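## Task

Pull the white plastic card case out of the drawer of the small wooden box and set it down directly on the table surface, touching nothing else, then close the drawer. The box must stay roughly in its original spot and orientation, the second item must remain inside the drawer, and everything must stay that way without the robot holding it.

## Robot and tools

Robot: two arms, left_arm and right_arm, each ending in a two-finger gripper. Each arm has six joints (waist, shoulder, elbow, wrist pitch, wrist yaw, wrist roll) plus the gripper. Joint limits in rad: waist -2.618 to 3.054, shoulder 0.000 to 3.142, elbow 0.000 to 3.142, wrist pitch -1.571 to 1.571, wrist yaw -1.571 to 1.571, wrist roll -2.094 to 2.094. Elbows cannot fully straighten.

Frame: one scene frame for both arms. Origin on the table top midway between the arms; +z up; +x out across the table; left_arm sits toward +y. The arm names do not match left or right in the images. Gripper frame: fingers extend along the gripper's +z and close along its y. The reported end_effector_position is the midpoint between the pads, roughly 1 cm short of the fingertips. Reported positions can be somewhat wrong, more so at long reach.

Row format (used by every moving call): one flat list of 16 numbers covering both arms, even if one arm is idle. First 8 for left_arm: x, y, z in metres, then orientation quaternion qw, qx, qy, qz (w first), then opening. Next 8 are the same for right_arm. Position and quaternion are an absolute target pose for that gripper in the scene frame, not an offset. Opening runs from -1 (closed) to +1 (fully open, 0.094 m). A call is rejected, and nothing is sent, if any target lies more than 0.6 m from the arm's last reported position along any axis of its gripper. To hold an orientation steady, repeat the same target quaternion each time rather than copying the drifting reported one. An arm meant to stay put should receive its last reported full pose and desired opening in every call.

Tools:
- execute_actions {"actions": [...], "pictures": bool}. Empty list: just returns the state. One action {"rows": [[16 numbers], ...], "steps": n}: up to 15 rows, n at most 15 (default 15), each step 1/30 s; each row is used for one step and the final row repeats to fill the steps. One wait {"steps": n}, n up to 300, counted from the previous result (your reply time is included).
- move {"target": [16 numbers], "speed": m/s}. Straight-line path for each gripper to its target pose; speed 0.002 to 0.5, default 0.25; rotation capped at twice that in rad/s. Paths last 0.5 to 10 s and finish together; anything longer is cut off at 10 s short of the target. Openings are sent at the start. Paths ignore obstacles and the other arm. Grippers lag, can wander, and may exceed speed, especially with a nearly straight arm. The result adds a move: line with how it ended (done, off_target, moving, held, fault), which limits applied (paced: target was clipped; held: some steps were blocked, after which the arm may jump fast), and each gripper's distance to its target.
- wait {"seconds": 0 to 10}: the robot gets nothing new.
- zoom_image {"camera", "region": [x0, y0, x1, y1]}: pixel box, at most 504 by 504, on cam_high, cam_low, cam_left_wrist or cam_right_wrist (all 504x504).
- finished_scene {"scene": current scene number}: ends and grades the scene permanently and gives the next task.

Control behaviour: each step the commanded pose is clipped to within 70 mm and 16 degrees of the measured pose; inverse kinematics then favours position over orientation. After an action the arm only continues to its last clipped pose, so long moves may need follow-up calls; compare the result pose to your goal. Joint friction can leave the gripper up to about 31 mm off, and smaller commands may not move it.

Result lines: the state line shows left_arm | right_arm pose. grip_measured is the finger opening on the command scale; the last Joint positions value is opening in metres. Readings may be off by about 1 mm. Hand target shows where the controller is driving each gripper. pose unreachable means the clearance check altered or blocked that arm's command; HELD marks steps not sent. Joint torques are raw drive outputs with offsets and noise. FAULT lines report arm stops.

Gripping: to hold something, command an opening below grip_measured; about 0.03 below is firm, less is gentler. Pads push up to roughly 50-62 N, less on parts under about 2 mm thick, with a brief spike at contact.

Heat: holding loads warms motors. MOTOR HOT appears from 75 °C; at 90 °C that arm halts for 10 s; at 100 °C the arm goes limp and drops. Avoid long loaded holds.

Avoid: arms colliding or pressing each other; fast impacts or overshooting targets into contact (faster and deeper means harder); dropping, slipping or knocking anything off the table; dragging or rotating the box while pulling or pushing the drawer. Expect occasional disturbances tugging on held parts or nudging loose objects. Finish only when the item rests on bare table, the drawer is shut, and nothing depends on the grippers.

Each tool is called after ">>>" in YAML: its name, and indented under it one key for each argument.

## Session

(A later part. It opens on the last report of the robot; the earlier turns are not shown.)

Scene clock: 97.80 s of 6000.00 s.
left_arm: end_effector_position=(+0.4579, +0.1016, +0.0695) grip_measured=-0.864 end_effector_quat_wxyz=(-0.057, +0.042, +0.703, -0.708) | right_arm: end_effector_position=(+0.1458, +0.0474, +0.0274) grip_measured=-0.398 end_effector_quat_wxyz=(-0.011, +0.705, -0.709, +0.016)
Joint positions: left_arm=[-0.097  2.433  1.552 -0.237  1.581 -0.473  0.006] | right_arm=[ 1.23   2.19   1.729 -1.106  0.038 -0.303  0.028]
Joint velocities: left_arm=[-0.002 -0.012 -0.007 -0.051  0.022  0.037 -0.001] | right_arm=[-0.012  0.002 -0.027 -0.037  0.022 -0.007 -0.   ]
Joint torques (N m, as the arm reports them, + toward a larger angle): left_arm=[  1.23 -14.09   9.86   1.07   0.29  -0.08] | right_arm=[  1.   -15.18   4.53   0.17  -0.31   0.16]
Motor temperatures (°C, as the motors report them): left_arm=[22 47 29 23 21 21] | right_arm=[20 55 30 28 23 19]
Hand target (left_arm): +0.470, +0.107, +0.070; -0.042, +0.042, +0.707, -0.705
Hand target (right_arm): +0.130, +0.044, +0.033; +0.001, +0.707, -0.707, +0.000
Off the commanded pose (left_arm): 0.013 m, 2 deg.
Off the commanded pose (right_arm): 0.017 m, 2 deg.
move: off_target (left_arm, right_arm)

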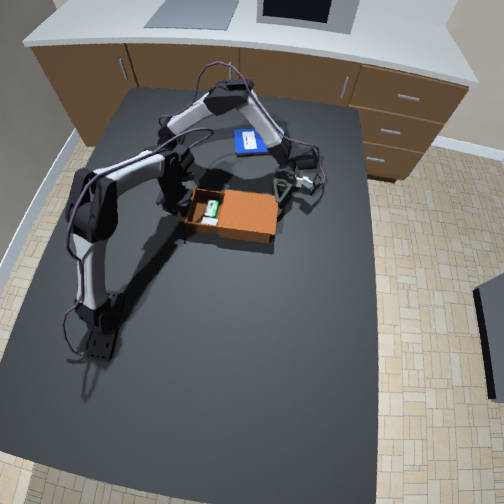

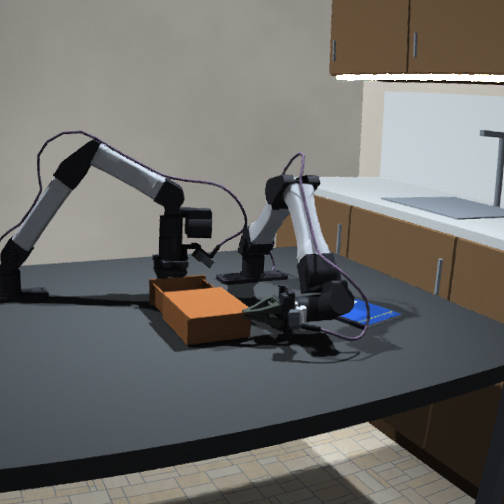

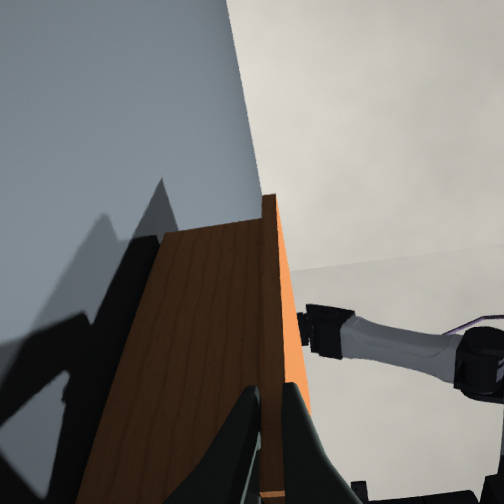

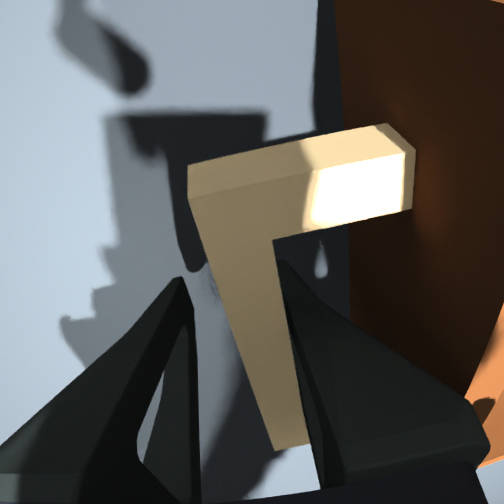

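>>> move:
  target: [0.47,0.107,0.07,-0.04,0.04,0.706,-0.706,-1, 0.1,0.045,0.034,0,-0.707,0.707,0,-0.4]
  speed: 0.025

>>> move:
  target: [0.462,0.105,0.07,-0.04,0.04,0.706,-0.706,-1, 0.122,0.045,0.125,0,-0.707,0.707,0,-0.4]
  speed: 0.07

>>> move:
  target: [0.462,0.105,0.07,-0.04,0.04,0.706,-0.706,-1, 0.22,0.015,0.115,0,-0.707,0.707,0,0.4]
  speed: 0.1

Scene clock: 110.10 s of 6000.00 s.
left_arm: end_effector_position=(+0.4579, +0.1016, +0.0695) grip_measured=-0.864 end_effector_quat_wxyz=(-0.055, +0.043, +0.702, -0.708) | right_arm: end_effector_position=(+0.1126, +0.0477, +0.0278) grip_measured=-0.398 end_effector_quat_wxyz=(-0.008, +0.706, -0.709, +0.014)
Joint positions: left_arm=[-0.097  2.433  1.552 -0.237  1.581 -0.469  0.006] | right_arm=[ 1.305  2.159  1.68  -1.093  0.032 -0.229  0.028]
Joint velocities: left_arm=[ 0.007 -0.012 -0.012 -0.007 -0.081 -0.022 -0.001] | right_arm=[-0.002 -0.002  0.002 -0.007 -0.066 -0.051 -0.   ]
Joint torques (N m, as the arm reports them, + toward a larger angle): left_arm=[  1.25 -14.04   9.84   1.05   0.29  -0.11] | right_arm=[  0.73 -14.85   4.52   0.18  -0.28   0.19]
Motor temperatures (°C, as the motors report them): left_arm=[22 48 31 23 21 21] | right_arm=[20 55 29 28 23 19]
Hand target (left_arm): +0.469, +0.107, +0.070; -0.042, +0.042, +0.707, -0.705
Hand target (right_arm): +0.100, +0.045, +0.034; +0.001, +0.707, -0.707, +0.000
Off the commanded pose (left_arm): 0.013 m, 2 deg.
Off the commanded pose (right_arm): 0.014 m, 2 deg.
After step 90, 7.17 s passed at rest.
move: off_target (left_arm, right_arm)

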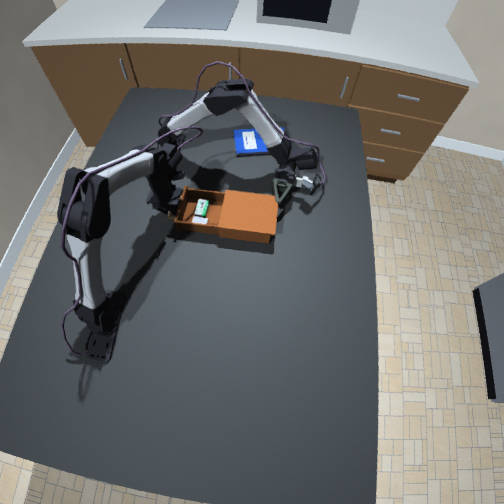

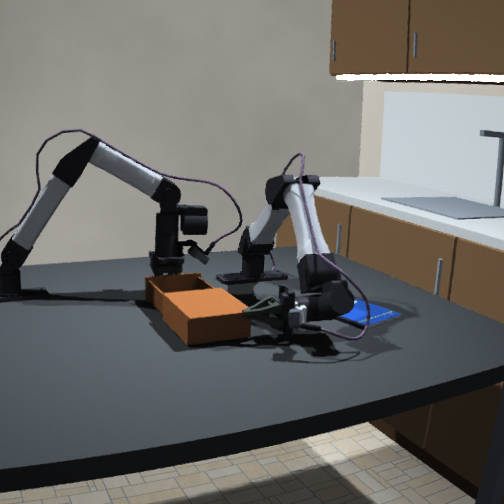

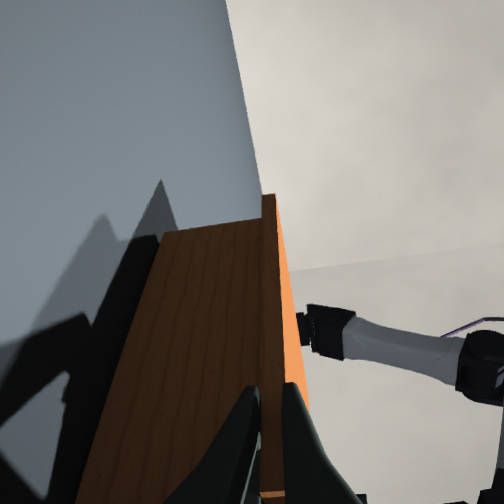

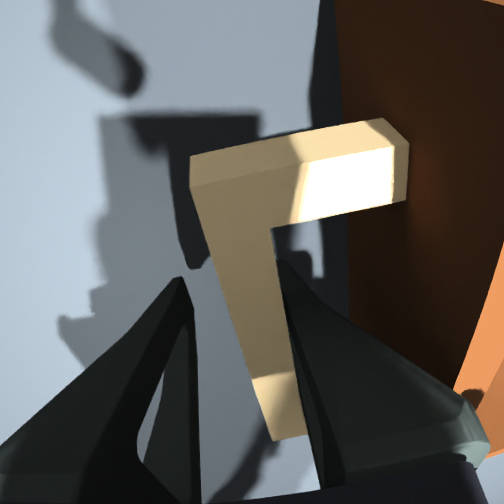

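Scene clock: 112.03 s of 6000.00 s.
left_arm: end_effector_position=(+0.4579, +0.1016, +0.0695) grip_measured=-0.864 end_effector_quat_wxyz=(-0.053, +0.045, +0.702, -0.708) | right_arm: end_effector_position=(+0.1185, +0.0398, +0.1117) grip_measured=-0.398 end_effector_quat_wxyz=(+0.013, +0.708, -0.706, +0.012)
Joint positions: left_arm=[-0.097  2.433  1.552 -0.237  1.581 -0.463  0.006] | right_arm=[ 1.276  2.139  1.984 -1.45   0.007 -0.264  0.028]
Joint velocities: left_arm=[-0.007 -0.002 -0.002 -0.081 -0.066 -0.11  -0.001] | right_arm=[-0.007 -0.002 -0.012 -0.007  0.022 -0.066 -0.001]
Joint torques (N m, as the arm reports them, + toward a larger angle): left_arm=[  0.75 -15.61   7.03   1.01   0.27   0.01] | right_arm=[ -0.87 -13.76   8.36   0.13  -0.04  -0.07]
Motor temperatures (°C, as the motors report them): left_arm=[22 48 31 23 21 21] | right_arm=[20 55 29 28 23 19]
Hand target (left_arm): +0.462, +0.105, +0.070; -0.044, +0.044, +0.707, -0.704
Hand target (right_arm): +0.122, +0.043, +0.125; -0.001, +0.707, -0.707, -0.000
Off the commanded pose (left_arm): 0.005 m, 2 deg.
Off the commanded pose (right_arm): 0.015 m, 2 deg.
move: off_target (right_arm)

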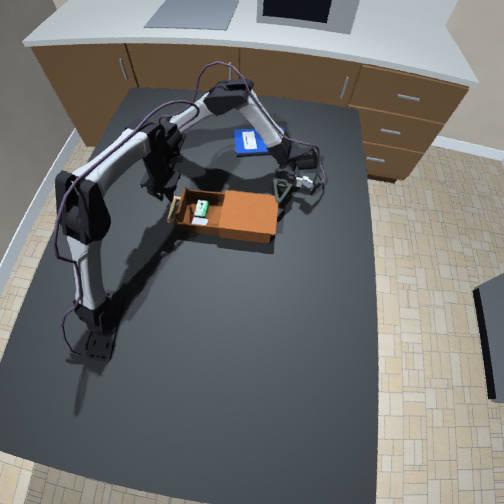

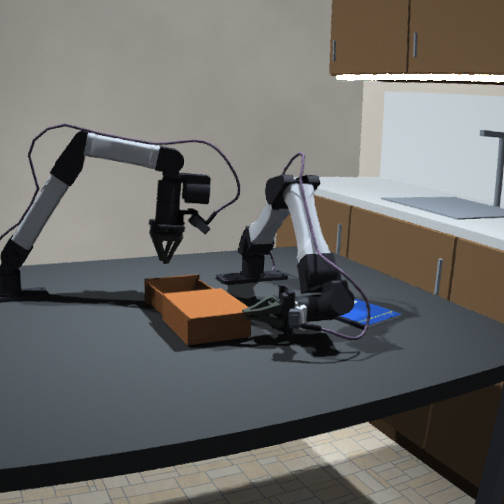

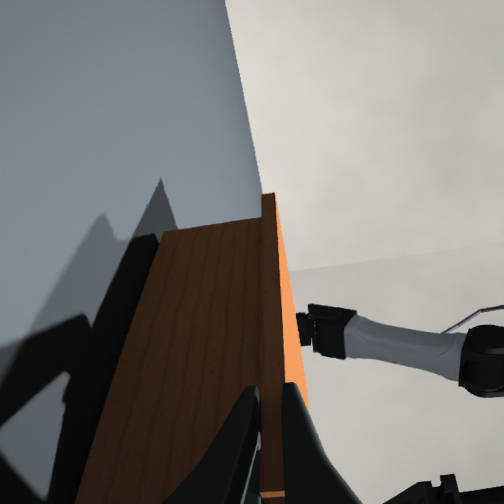

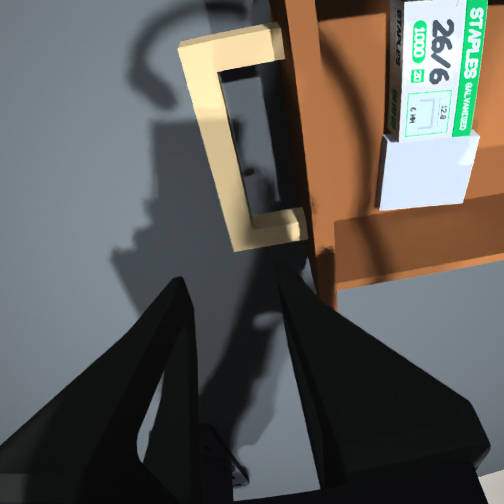

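Scene clock: 113.50 s of 6000.00 s.
left_arm: end_effector_position=(+0.4579, +0.1016, +0.0695) grip_measured=-0.864 end_effector_quat_wxyz=(-0.053, +0.045, +0.702, -0.708) | right_arm: end_effector_position=(+0.2169, +0.0099, +0.1110) grip_measured=+0.398 end_effector_quat_wxyz=(+0.008, +0.705, -0.710, +0.006)
Joint positions: left_arm=[-0.097  2.433  1.552 -0.237  1.581 -0.463  0.006] | right_arm=[ 1.025  2.17   2.03  -1.451  0.007 -0.506  0.066]
Joint velocities: left_arm=[-0.007 -0.007  0.012 -0.051 -0.007 -0.051  0.   ] | right_arm=[-0.007  0.002 -0.002 -0.007  0.007 -0.066  0.   ]
Joint torques (N m, as the arm reports them, + toward a larger angle): left_arm=[  0.72 -15.59   7.02   1.02   0.26   0.01] | right_arm=[ -0.35 -11.82   8.62   0.24  -0.04  -0.06]
Motor temperatures (°C, as the motors report them): left_arm=[22 48 31 23 21 21] | right_arm=[20 55 30 28 23 19]
Hand target (left_arm): +0.462, +0.105, +0.070; -0.044, +0.044, +0.707, -0.704
Hand target (right_arm): +0.220, +0.016, +0.115; -0.001, +0.707, -0.707, +0.001
Off the commanded pose (left_arm): 0.005 m, 2 deg.
Off the commanded pose (right_arm): 0.007 m, 1 deg.
move: done

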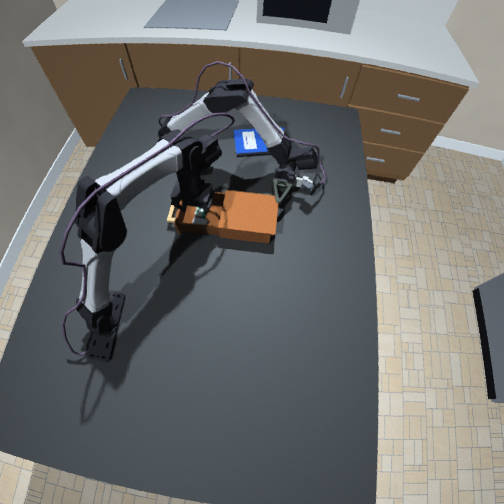

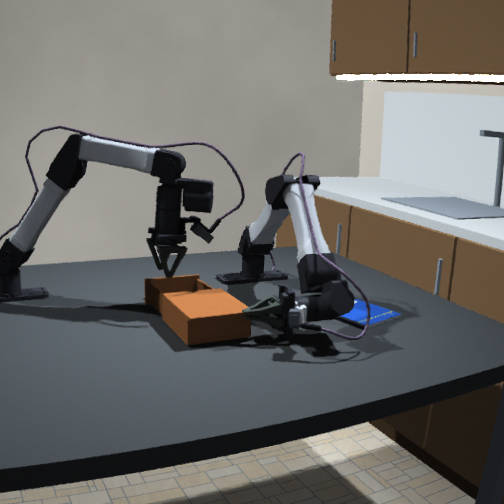

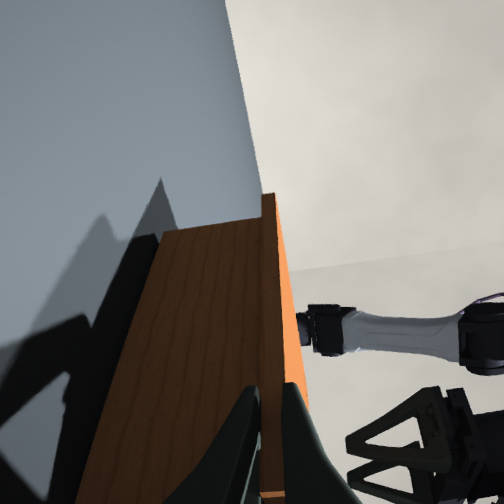

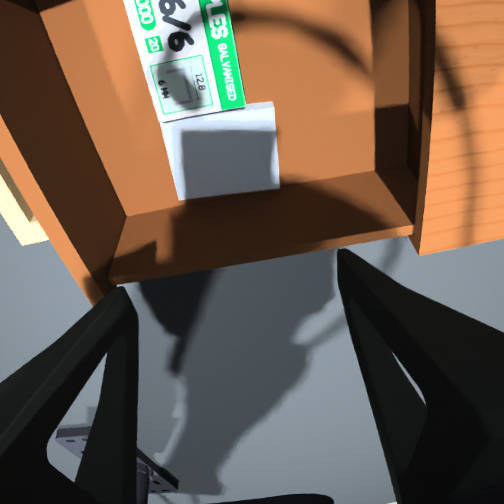

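>>> move:
  target: [0.462,0.105,0.07,-0.04,0.04,0.706,-0.706,-1, 0.22,0.014,0.06,0,-0.707,0.707,0,0.4]
  speed: 0.03

Scene clock: 125.27 s of 6000.00 s.
left_arm: end_effector_position=(+0.4579, +0.1016, +0.0695) grip_measured=-0.864 end_effector_quat_wxyz=(-0.053, +0.045, +0.702, -0.708) | right_arm: end_effector_position=(+0.2211, +0.0173, +0.0675) grip_measured=+0.398 end_effector_quat_wxyz=(-0.007, +0.706, -0.708, +0.002)
Joint positions: left_arm=[-0.097  2.433  1.552 -0.237  1.581 -0.463  0.006] | right_arm=[ 1.025  2.17   1.857 -1.246  0.007 -0.511  0.066]
Joint velocities: left_arm=[-0.007 -0.007  0.007 -0.066 -0.051 -0.051 -0.   ] | right_arm=[ 0.012  0.002  0.007 -0.051  0.051 -0.081 -0.001]
Joint torques (N m, as the arm reports them, + toward a larger angle): left_arm=[  0.73 -15.62   7.03   1.01   0.27   0.01] | right_arm=[ -0.42 -12.23   4.93   0.38  -0.02  -0.05]
Motor temperatures (°C, as the motors report them): left_arm=[22 50 30 24 21 21] | right_arm=[20 53 31 27 23 19]
Hand target (left_arm): +0.462, +0.105, +0.070; -0.044, +0.044, +0.707, -0.704
Hand target (right_arm): +0.220, +0.015, +0.060; +0.000, +0.707, -0.707, +0.000
Off the commanded pose (left_arm): 0.005 m, 2 deg.
Off the commanded pose (right_arm): 0.008 m, 1 deg.
After step 90, 6.67 s passed at rest.
move: done

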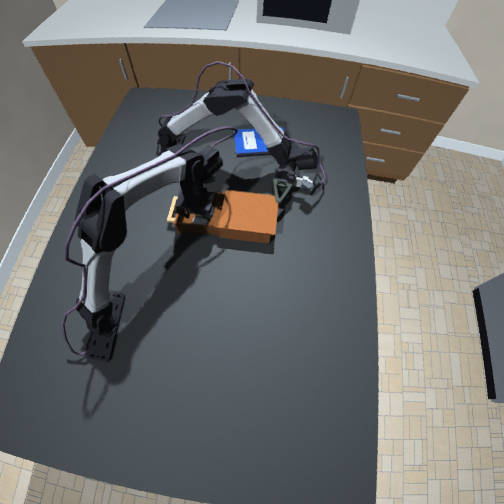

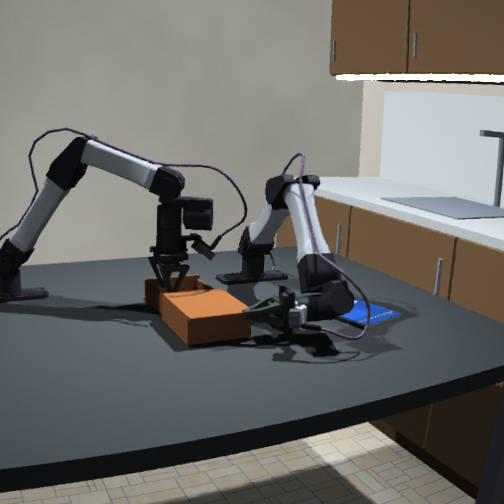

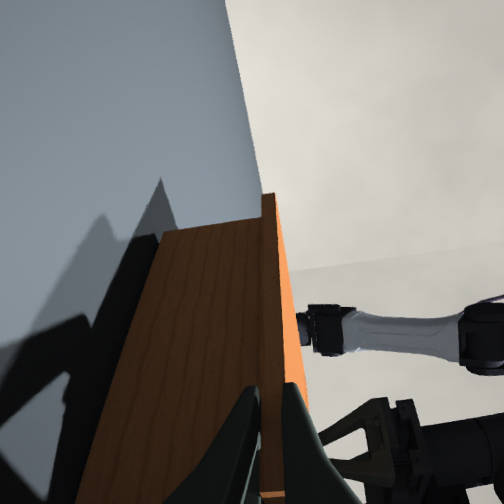

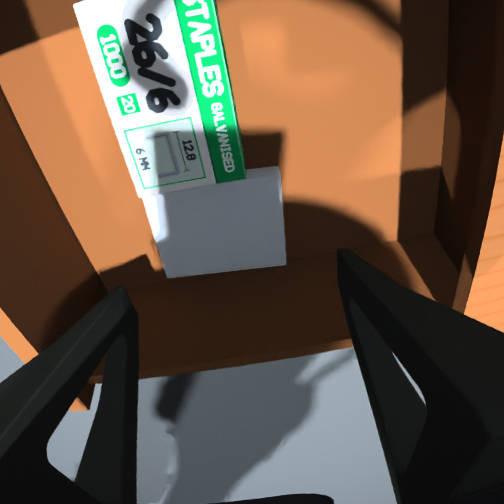

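>>> move:
  target: [0.462,0.105,0.07,-0.04,0.04,0.706,-0.706,-1, 0.215,0.004,0.015,0,-0.707,0.707,0,0.45]
  speed: 0.02

Scene clock: 133.87 s of 6000.00 s.
left_arm: end_effector_position=(+0.4579, +0.1016, +0.0694) grip_measured=-0.864 end_effector_quat_wxyz=(-0.053, +0.045, +0.702, -0.708) | right_arm: end_effector_position=(+0.2199, +0.0162, +0.0297) grip_measured=+0.448 end_effector_quat_wxyz=(-0.022, +0.709, -0.705, -0.004)
Joint positions: left_arm=[-0.097  2.433  1.552 -0.237  1.581 -0.463  0.006] | right_arm=[ 1.025  2.156  1.682 -1.054  0.004 -0.518  0.068]
Joint velocities: left_arm=[-0.022 -0.022 -0.012  0.066 -0.007 -0.022  0.   ] | right_arm=[-0.002  0.017 -0.012 -0.051  0.022 -0.051  0.001]
Joint torques (N m, as the arm reports them, + toward a larger angle): left_arm=[  0.74 -15.62   6.99   1.02   0.27   0.02] | right_arm=[ -0.61 -11.7    2.91   0.38  -0.03   0.09]
Motor temperatures (°C, as the motors report them): left_arm=[22 51 30 24 21 21] | right_arm=[20 52 30 27 23 19]
Hand target (left_arm): +0.462, +0.105, +0.070; -0.044, +0.044, +0.707, -0.704
Hand target (right_arm): +0.215, +0.005, +0.015; +0.000, +0.707, -0.707, +0.000
Off the commanded pose (left_arm): 0.005 m, 2 deg.
Off the commanded pose (right_arm): 0.020 m, 3 deg.
After step 90, 2.63 s passed at rest.
move: off_target (right_arm)

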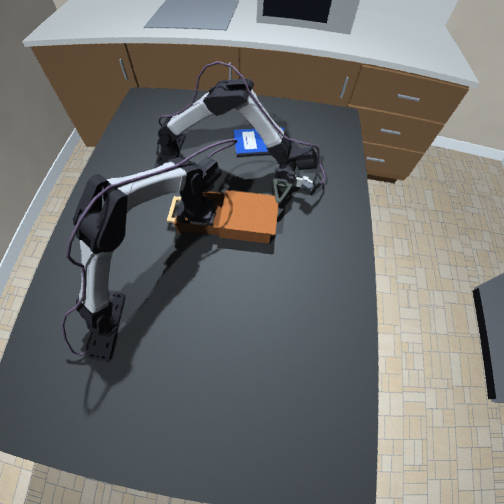

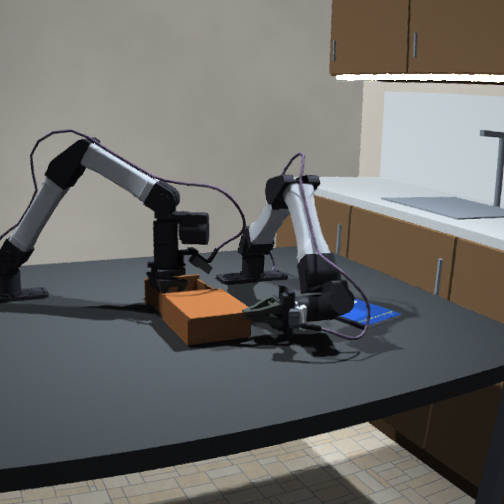

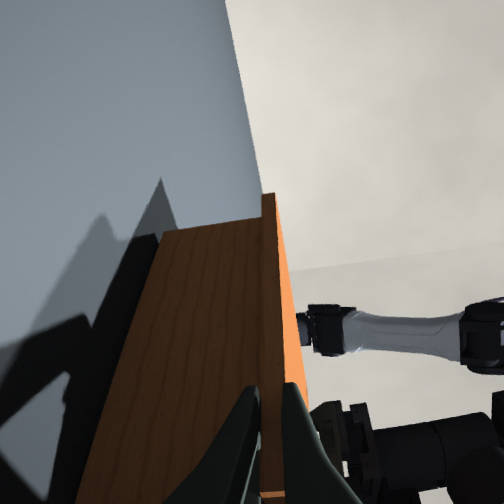

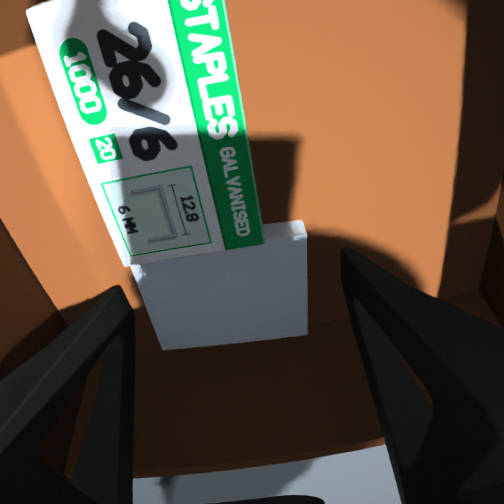

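>>> move:
  target: [0.462,0.105,0.07,-0.04,0.04,0.706,-0.706,-1, 0.205,0.012,0.012,0.04,0.706,-0.706,0.04,0.35]
  speed: 0.02

Scene clock: 147.10 s of 6000.00 s.
left_arm: end_effector_position=(+0.4579, +0.1016, +0.0694) grip_measured=-0.864 end_effector_quat_wxyz=(-0.053, +0.045, +0.702, -0.708) | right_arm: end_effector_position=(+0.2185, +0.0162, +0.0298) grip_measured=+0.352 end_effector_quat_wxyz=(+0.004, +0.702, -0.712, +0.034)
Joint positions: left_arm=[-0.097  2.433  1.552 -0.237  1.581 -0.463  0.006] | right_arm=[ 1.052  2.224  1.793 -1.168  0.062 -0.471  0.063]
Joint velocities: left_arm=[-0.012 -0.017  0.012  0.007  0.051 -0.022 -0.001] | right_arm=[-0.002  0.007  0.007  0.022  0.022  0.037  0.   ]
Joint torques (N m, as the arm reports them, + toward a larger angle): left_arm=[  0.71 -15.65   7.01   1.02   0.28   0.02] | right_arm=[ 0.92 -9.31  6.46 -0.11 -0.02  0.13]
Motor temperatures (°C, as the motors report them): left_arm=[22 52 30 24 21 21] | right_arm=[20 50 30 27 23 19]
Hand target (left_arm): +0.462, +0.105, +0.070; -0.044, +0.044, +0.707, -0.704
Hand target (right_arm): +0.205, +0.011, +0.013; +0.040, +0.706, -0.706, +0.039
Off the commanded pose (left_arm): 0.005 m, 2 deg.
Off the commanded pose (right_arm): 0.023 m, 4 deg.
After step 90, 6.23 s passed at rest.
move: off_target (right_arm)

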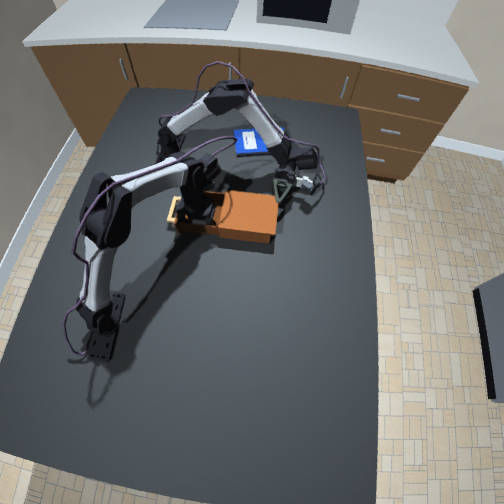

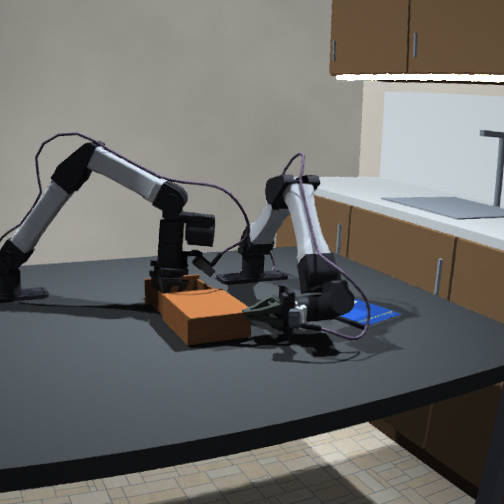

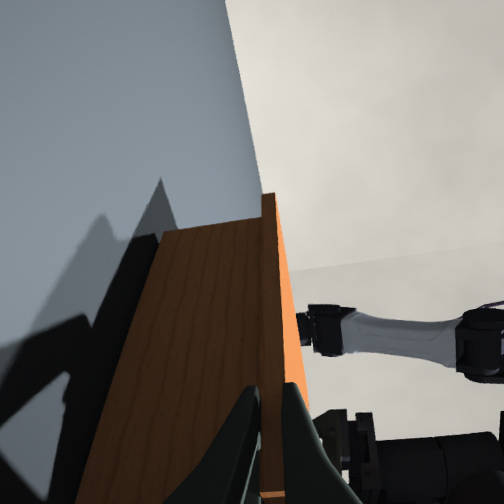

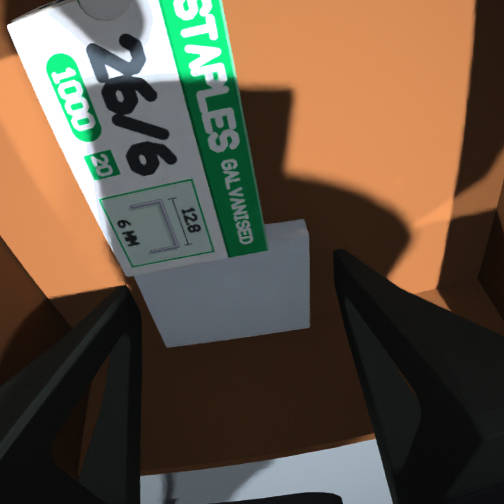

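Tips are on the floor. Level and close.

>>> move:
  target: [0.462,0.105,0.07,-0.04,0.04,0.706,-0.706,-1, 0.216,0.014,0.027,0.01,0.707,-0.707,0.01,0.35]
  speed: 0.03

>>> move:
  target: [0.462,0.105,0.07,-0.04,0.04,0.706,-0.706,-1, 0.216,0.014,0.027,0.01,0.707,-0.707,0.01,-0.1]
  speed: 0.03

>>> move:
  target: [0.462,0.105,0.07,-0.04,0.04,0.706,-0.706,-1, 0.218,0.018,0.13,0.0,0.707,-0.707,0.0,-0.1]
  speed: 0.05

Scene clock: 156.63 s of 6000.00 s.
left_arm: end_effector_position=(+0.4579, +0.1016, +0.0694) grip_measured=-0.864 end_effector_quat_wxyz=(-0.053, +0.045, +0.702, -0.708) | right_arm: end_effector_position=(+0.2190, +0.0165, +0.0305) grip_measured=+0.352 end_effector_quat_wxyz=(+0.006, +0.706, -0.708, +0.022)
Joint positions: left_arm=[-0.097  2.433  1.552 -0.237  1.581 -0.463  0.006] | right_arm=[ 1.041  2.222  1.793 -1.166  0.039 -0.492  0.063]
Joint velocities: left_arm=[ 0.017  0.007 -0.007  0.037 -0.051 -0.007 -0.   ] | right_arm=[-0.017 -0.007  0.012 -0.037 -0.022  0.022 -0.001]
Joint torques (N m, as the arm reports them, + toward a larger angle): left_arm=[  0.79 -15.64   7.03   1.02   0.27   0.01] | right_arm=[ -0.71 -14.05   3.66   0.37  -0.18  -0.11]
Motor temperatures (°C, as the motors report them): left_arm=[22 53 31 24 21 21] | right_arm=[20 49 30 27 23 19]
Hand target (left_arm): +0.462, +0.105, +0.070; -0.044, +0.044, +0.707, -0.704
Hand target (right_arm): +0.216, +0.014, +0.027; +0.010, +0.707, -0.707, +0.010
Off the commanded pose (left_arm): 0.005 m, 2 deg.
Off the commanded pose (right_arm): 0.005 m, 1 deg.
After step 90, 5.43 s passed at rest.
move: done

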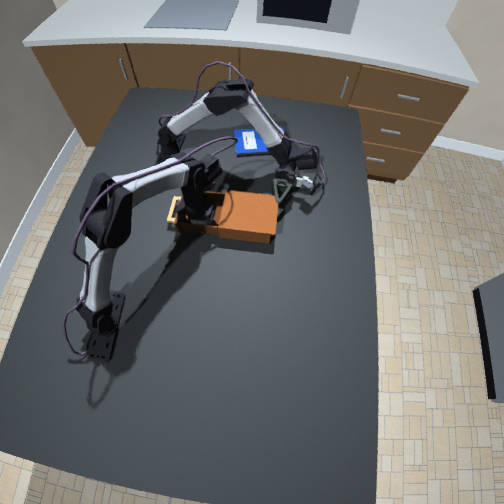

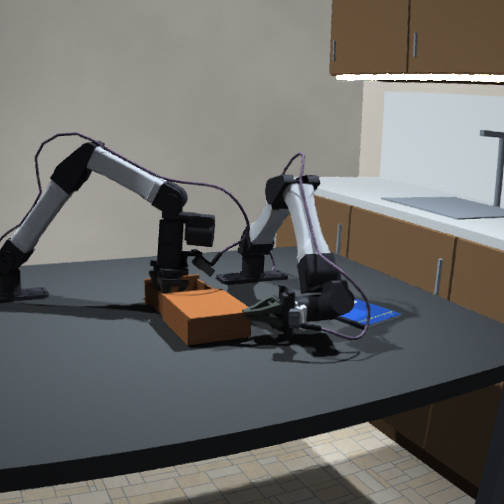

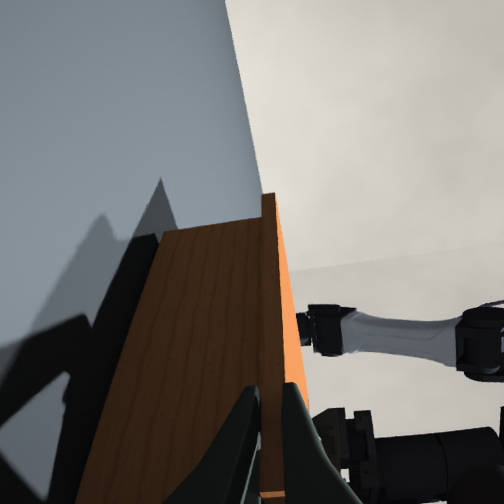

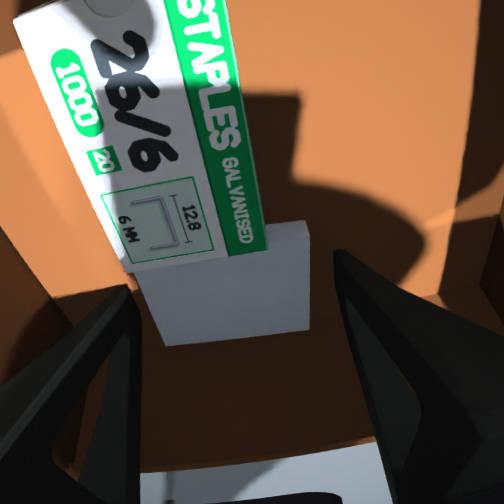

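Scene clock: 157.37 s of 6000.00 s.
left_arm: end_effector_position=(+0.4579, +0.1016, +0.0694) grip_measured=-0.864 end_effector_quat_wxyz=(-0.053, +0.045, +0.702, -0.708) | right_arm: end_effector_position=(+0.2193, +0.0167, +0.0305) grip_measured=+0.009 end_effector_quat_wxyz=(+0.005, +0.706, -0.708, +0.022)
Joint positions: left_arm=[-0.097  2.433  1.552 -0.237  1.581 -0.463  0.006] | right_arm=[ 1.041  2.222  1.793 -1.165  0.04  -0.494  0.047]
Joint velocities: left_arm=[-0.007  0.007  0.002 -0.007 -0.066 -0.007 -0.   ] | right_arm=[-0.022 -0.002 -0.002 -0.007  0.051 -0.125  0.   ]
Joint torques (N m, as the arm reports them, + toward a larger angle): left_arm=[  0.75 -15.62   7.     1.02   0.28   0.01] | right_arm=[ -0.78 -14.04   3.87   0.39  -0.21  -0.06]
Motor temperatures (°C, as the motors report them): left_arm=[22 53 31 24 21 21] | right_arm=[20 49 30 27 23 19]
Hand target (left_arm): +0.462, +0.105, +0.070; -0.044, +0.044, +0.707, -0.704
Hand target (right_arm): +0.216, +0.014, +0.027; +0.010, +0.707, -0.707, +0.010
Off the commanded pose (left_arm): 0.005 m, 2 deg.
Off the commanded pose (right_arm): 0.006 m, 2 deg.
move: done

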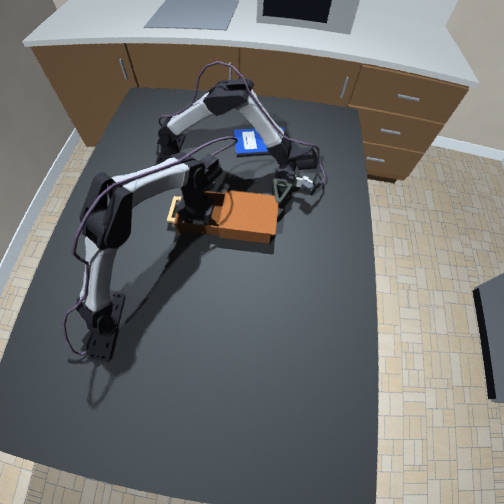

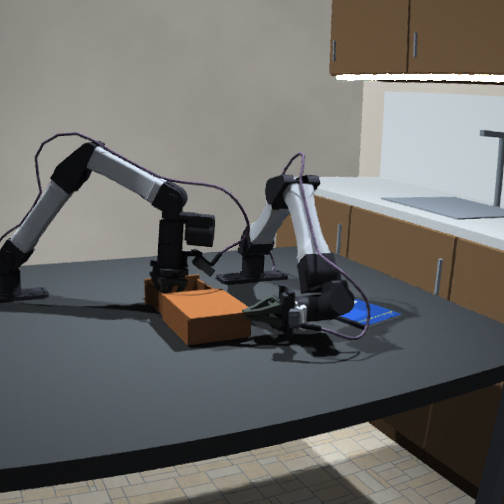

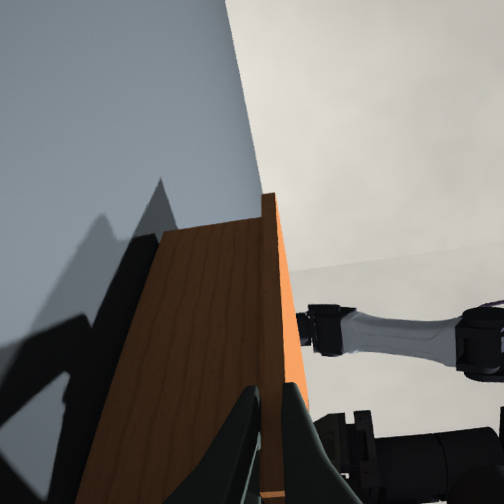

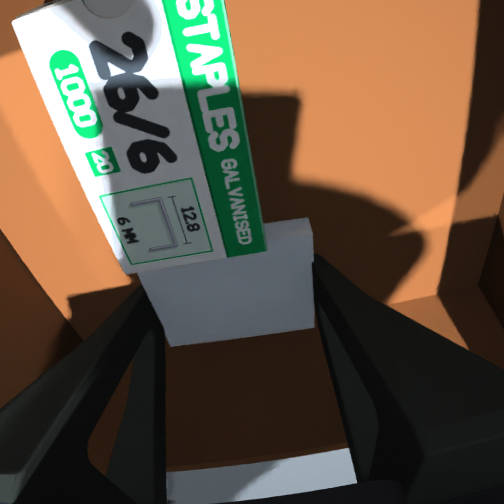

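Scene clock: 159.87 s of 6000.00 s.
left_arm: end_effector_position=(+0.4579, +0.1016, +0.0694) grip_measured=-0.864 end_effector_quat_wxyz=(-0.053, +0.045, +0.702, -0.708) | right_arm: end_effector_position=(+0.2120, +0.0147, +0.1154) grip_measured=+0.009 end_effector_quat_wxyz=(+0.017, +0.709, -0.705, +0.009)
Joint positions: left_arm=[-0.097  2.433  1.552 -0.237  1.581 -0.463  0.006] | right_arm=[ 1.041  2.203  2.101 -1.506  0.008 -0.503  0.047]
Joint velocities: left_arm=[-0.007  0.002  0.017  0.081  0.007 -0.11  -0.001] | right_arm=[-0.007  0.012 -0.002  0.007 -0.066 -0.007 -0.001]
Joint torques (N m, as the arm reports them, + toward a larger angle): left_arm=[  0.76 -15.64   7.03   1.02   0.27   0.  ] | right_arm=[ -1.2  -14.3    8.28   0.11  -0.05  -0.01]
Motor temperatures (°C, as the motors report them): left_arm=[22 53 31 24 21 21] | right_arm=[20 49 30 27 23 19]
Hand target (left_arm): +0.462, +0.105, +0.070; -0.044, +0.044, +0.707, -0.704
Hand target (right_arm): +0.217, +0.016, +0.130; -0.001, +0.707, -0.707, +0.000
Off the commanded pose (left_arm): 0.005 m, 2 deg.
Off the commanded pose (right_arm): 0.016 m, 2 deg.
move: off_target (right_arm)

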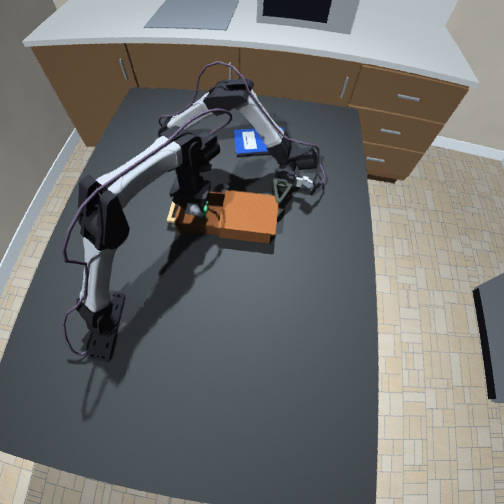

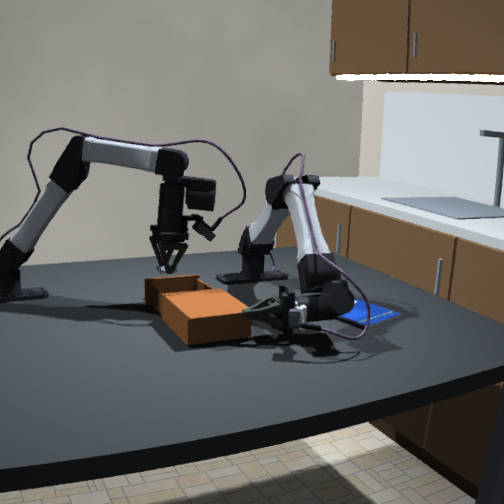

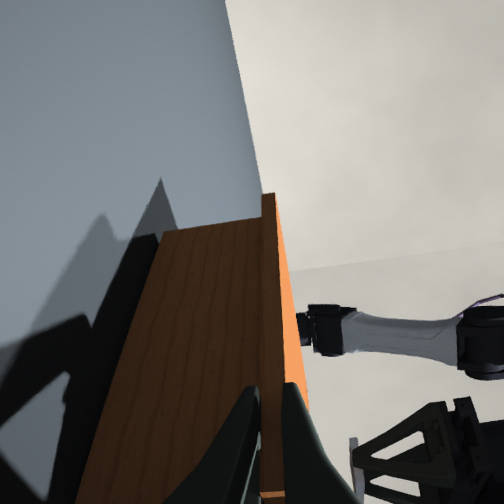

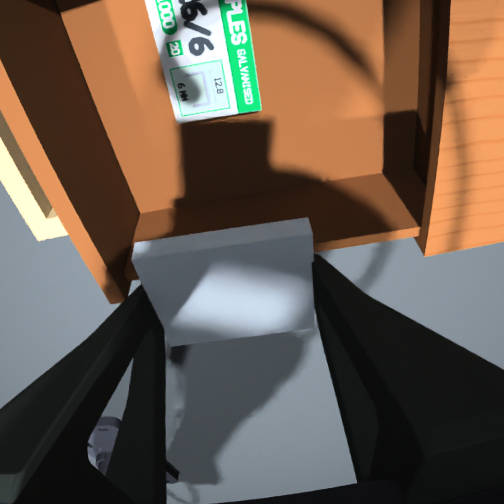

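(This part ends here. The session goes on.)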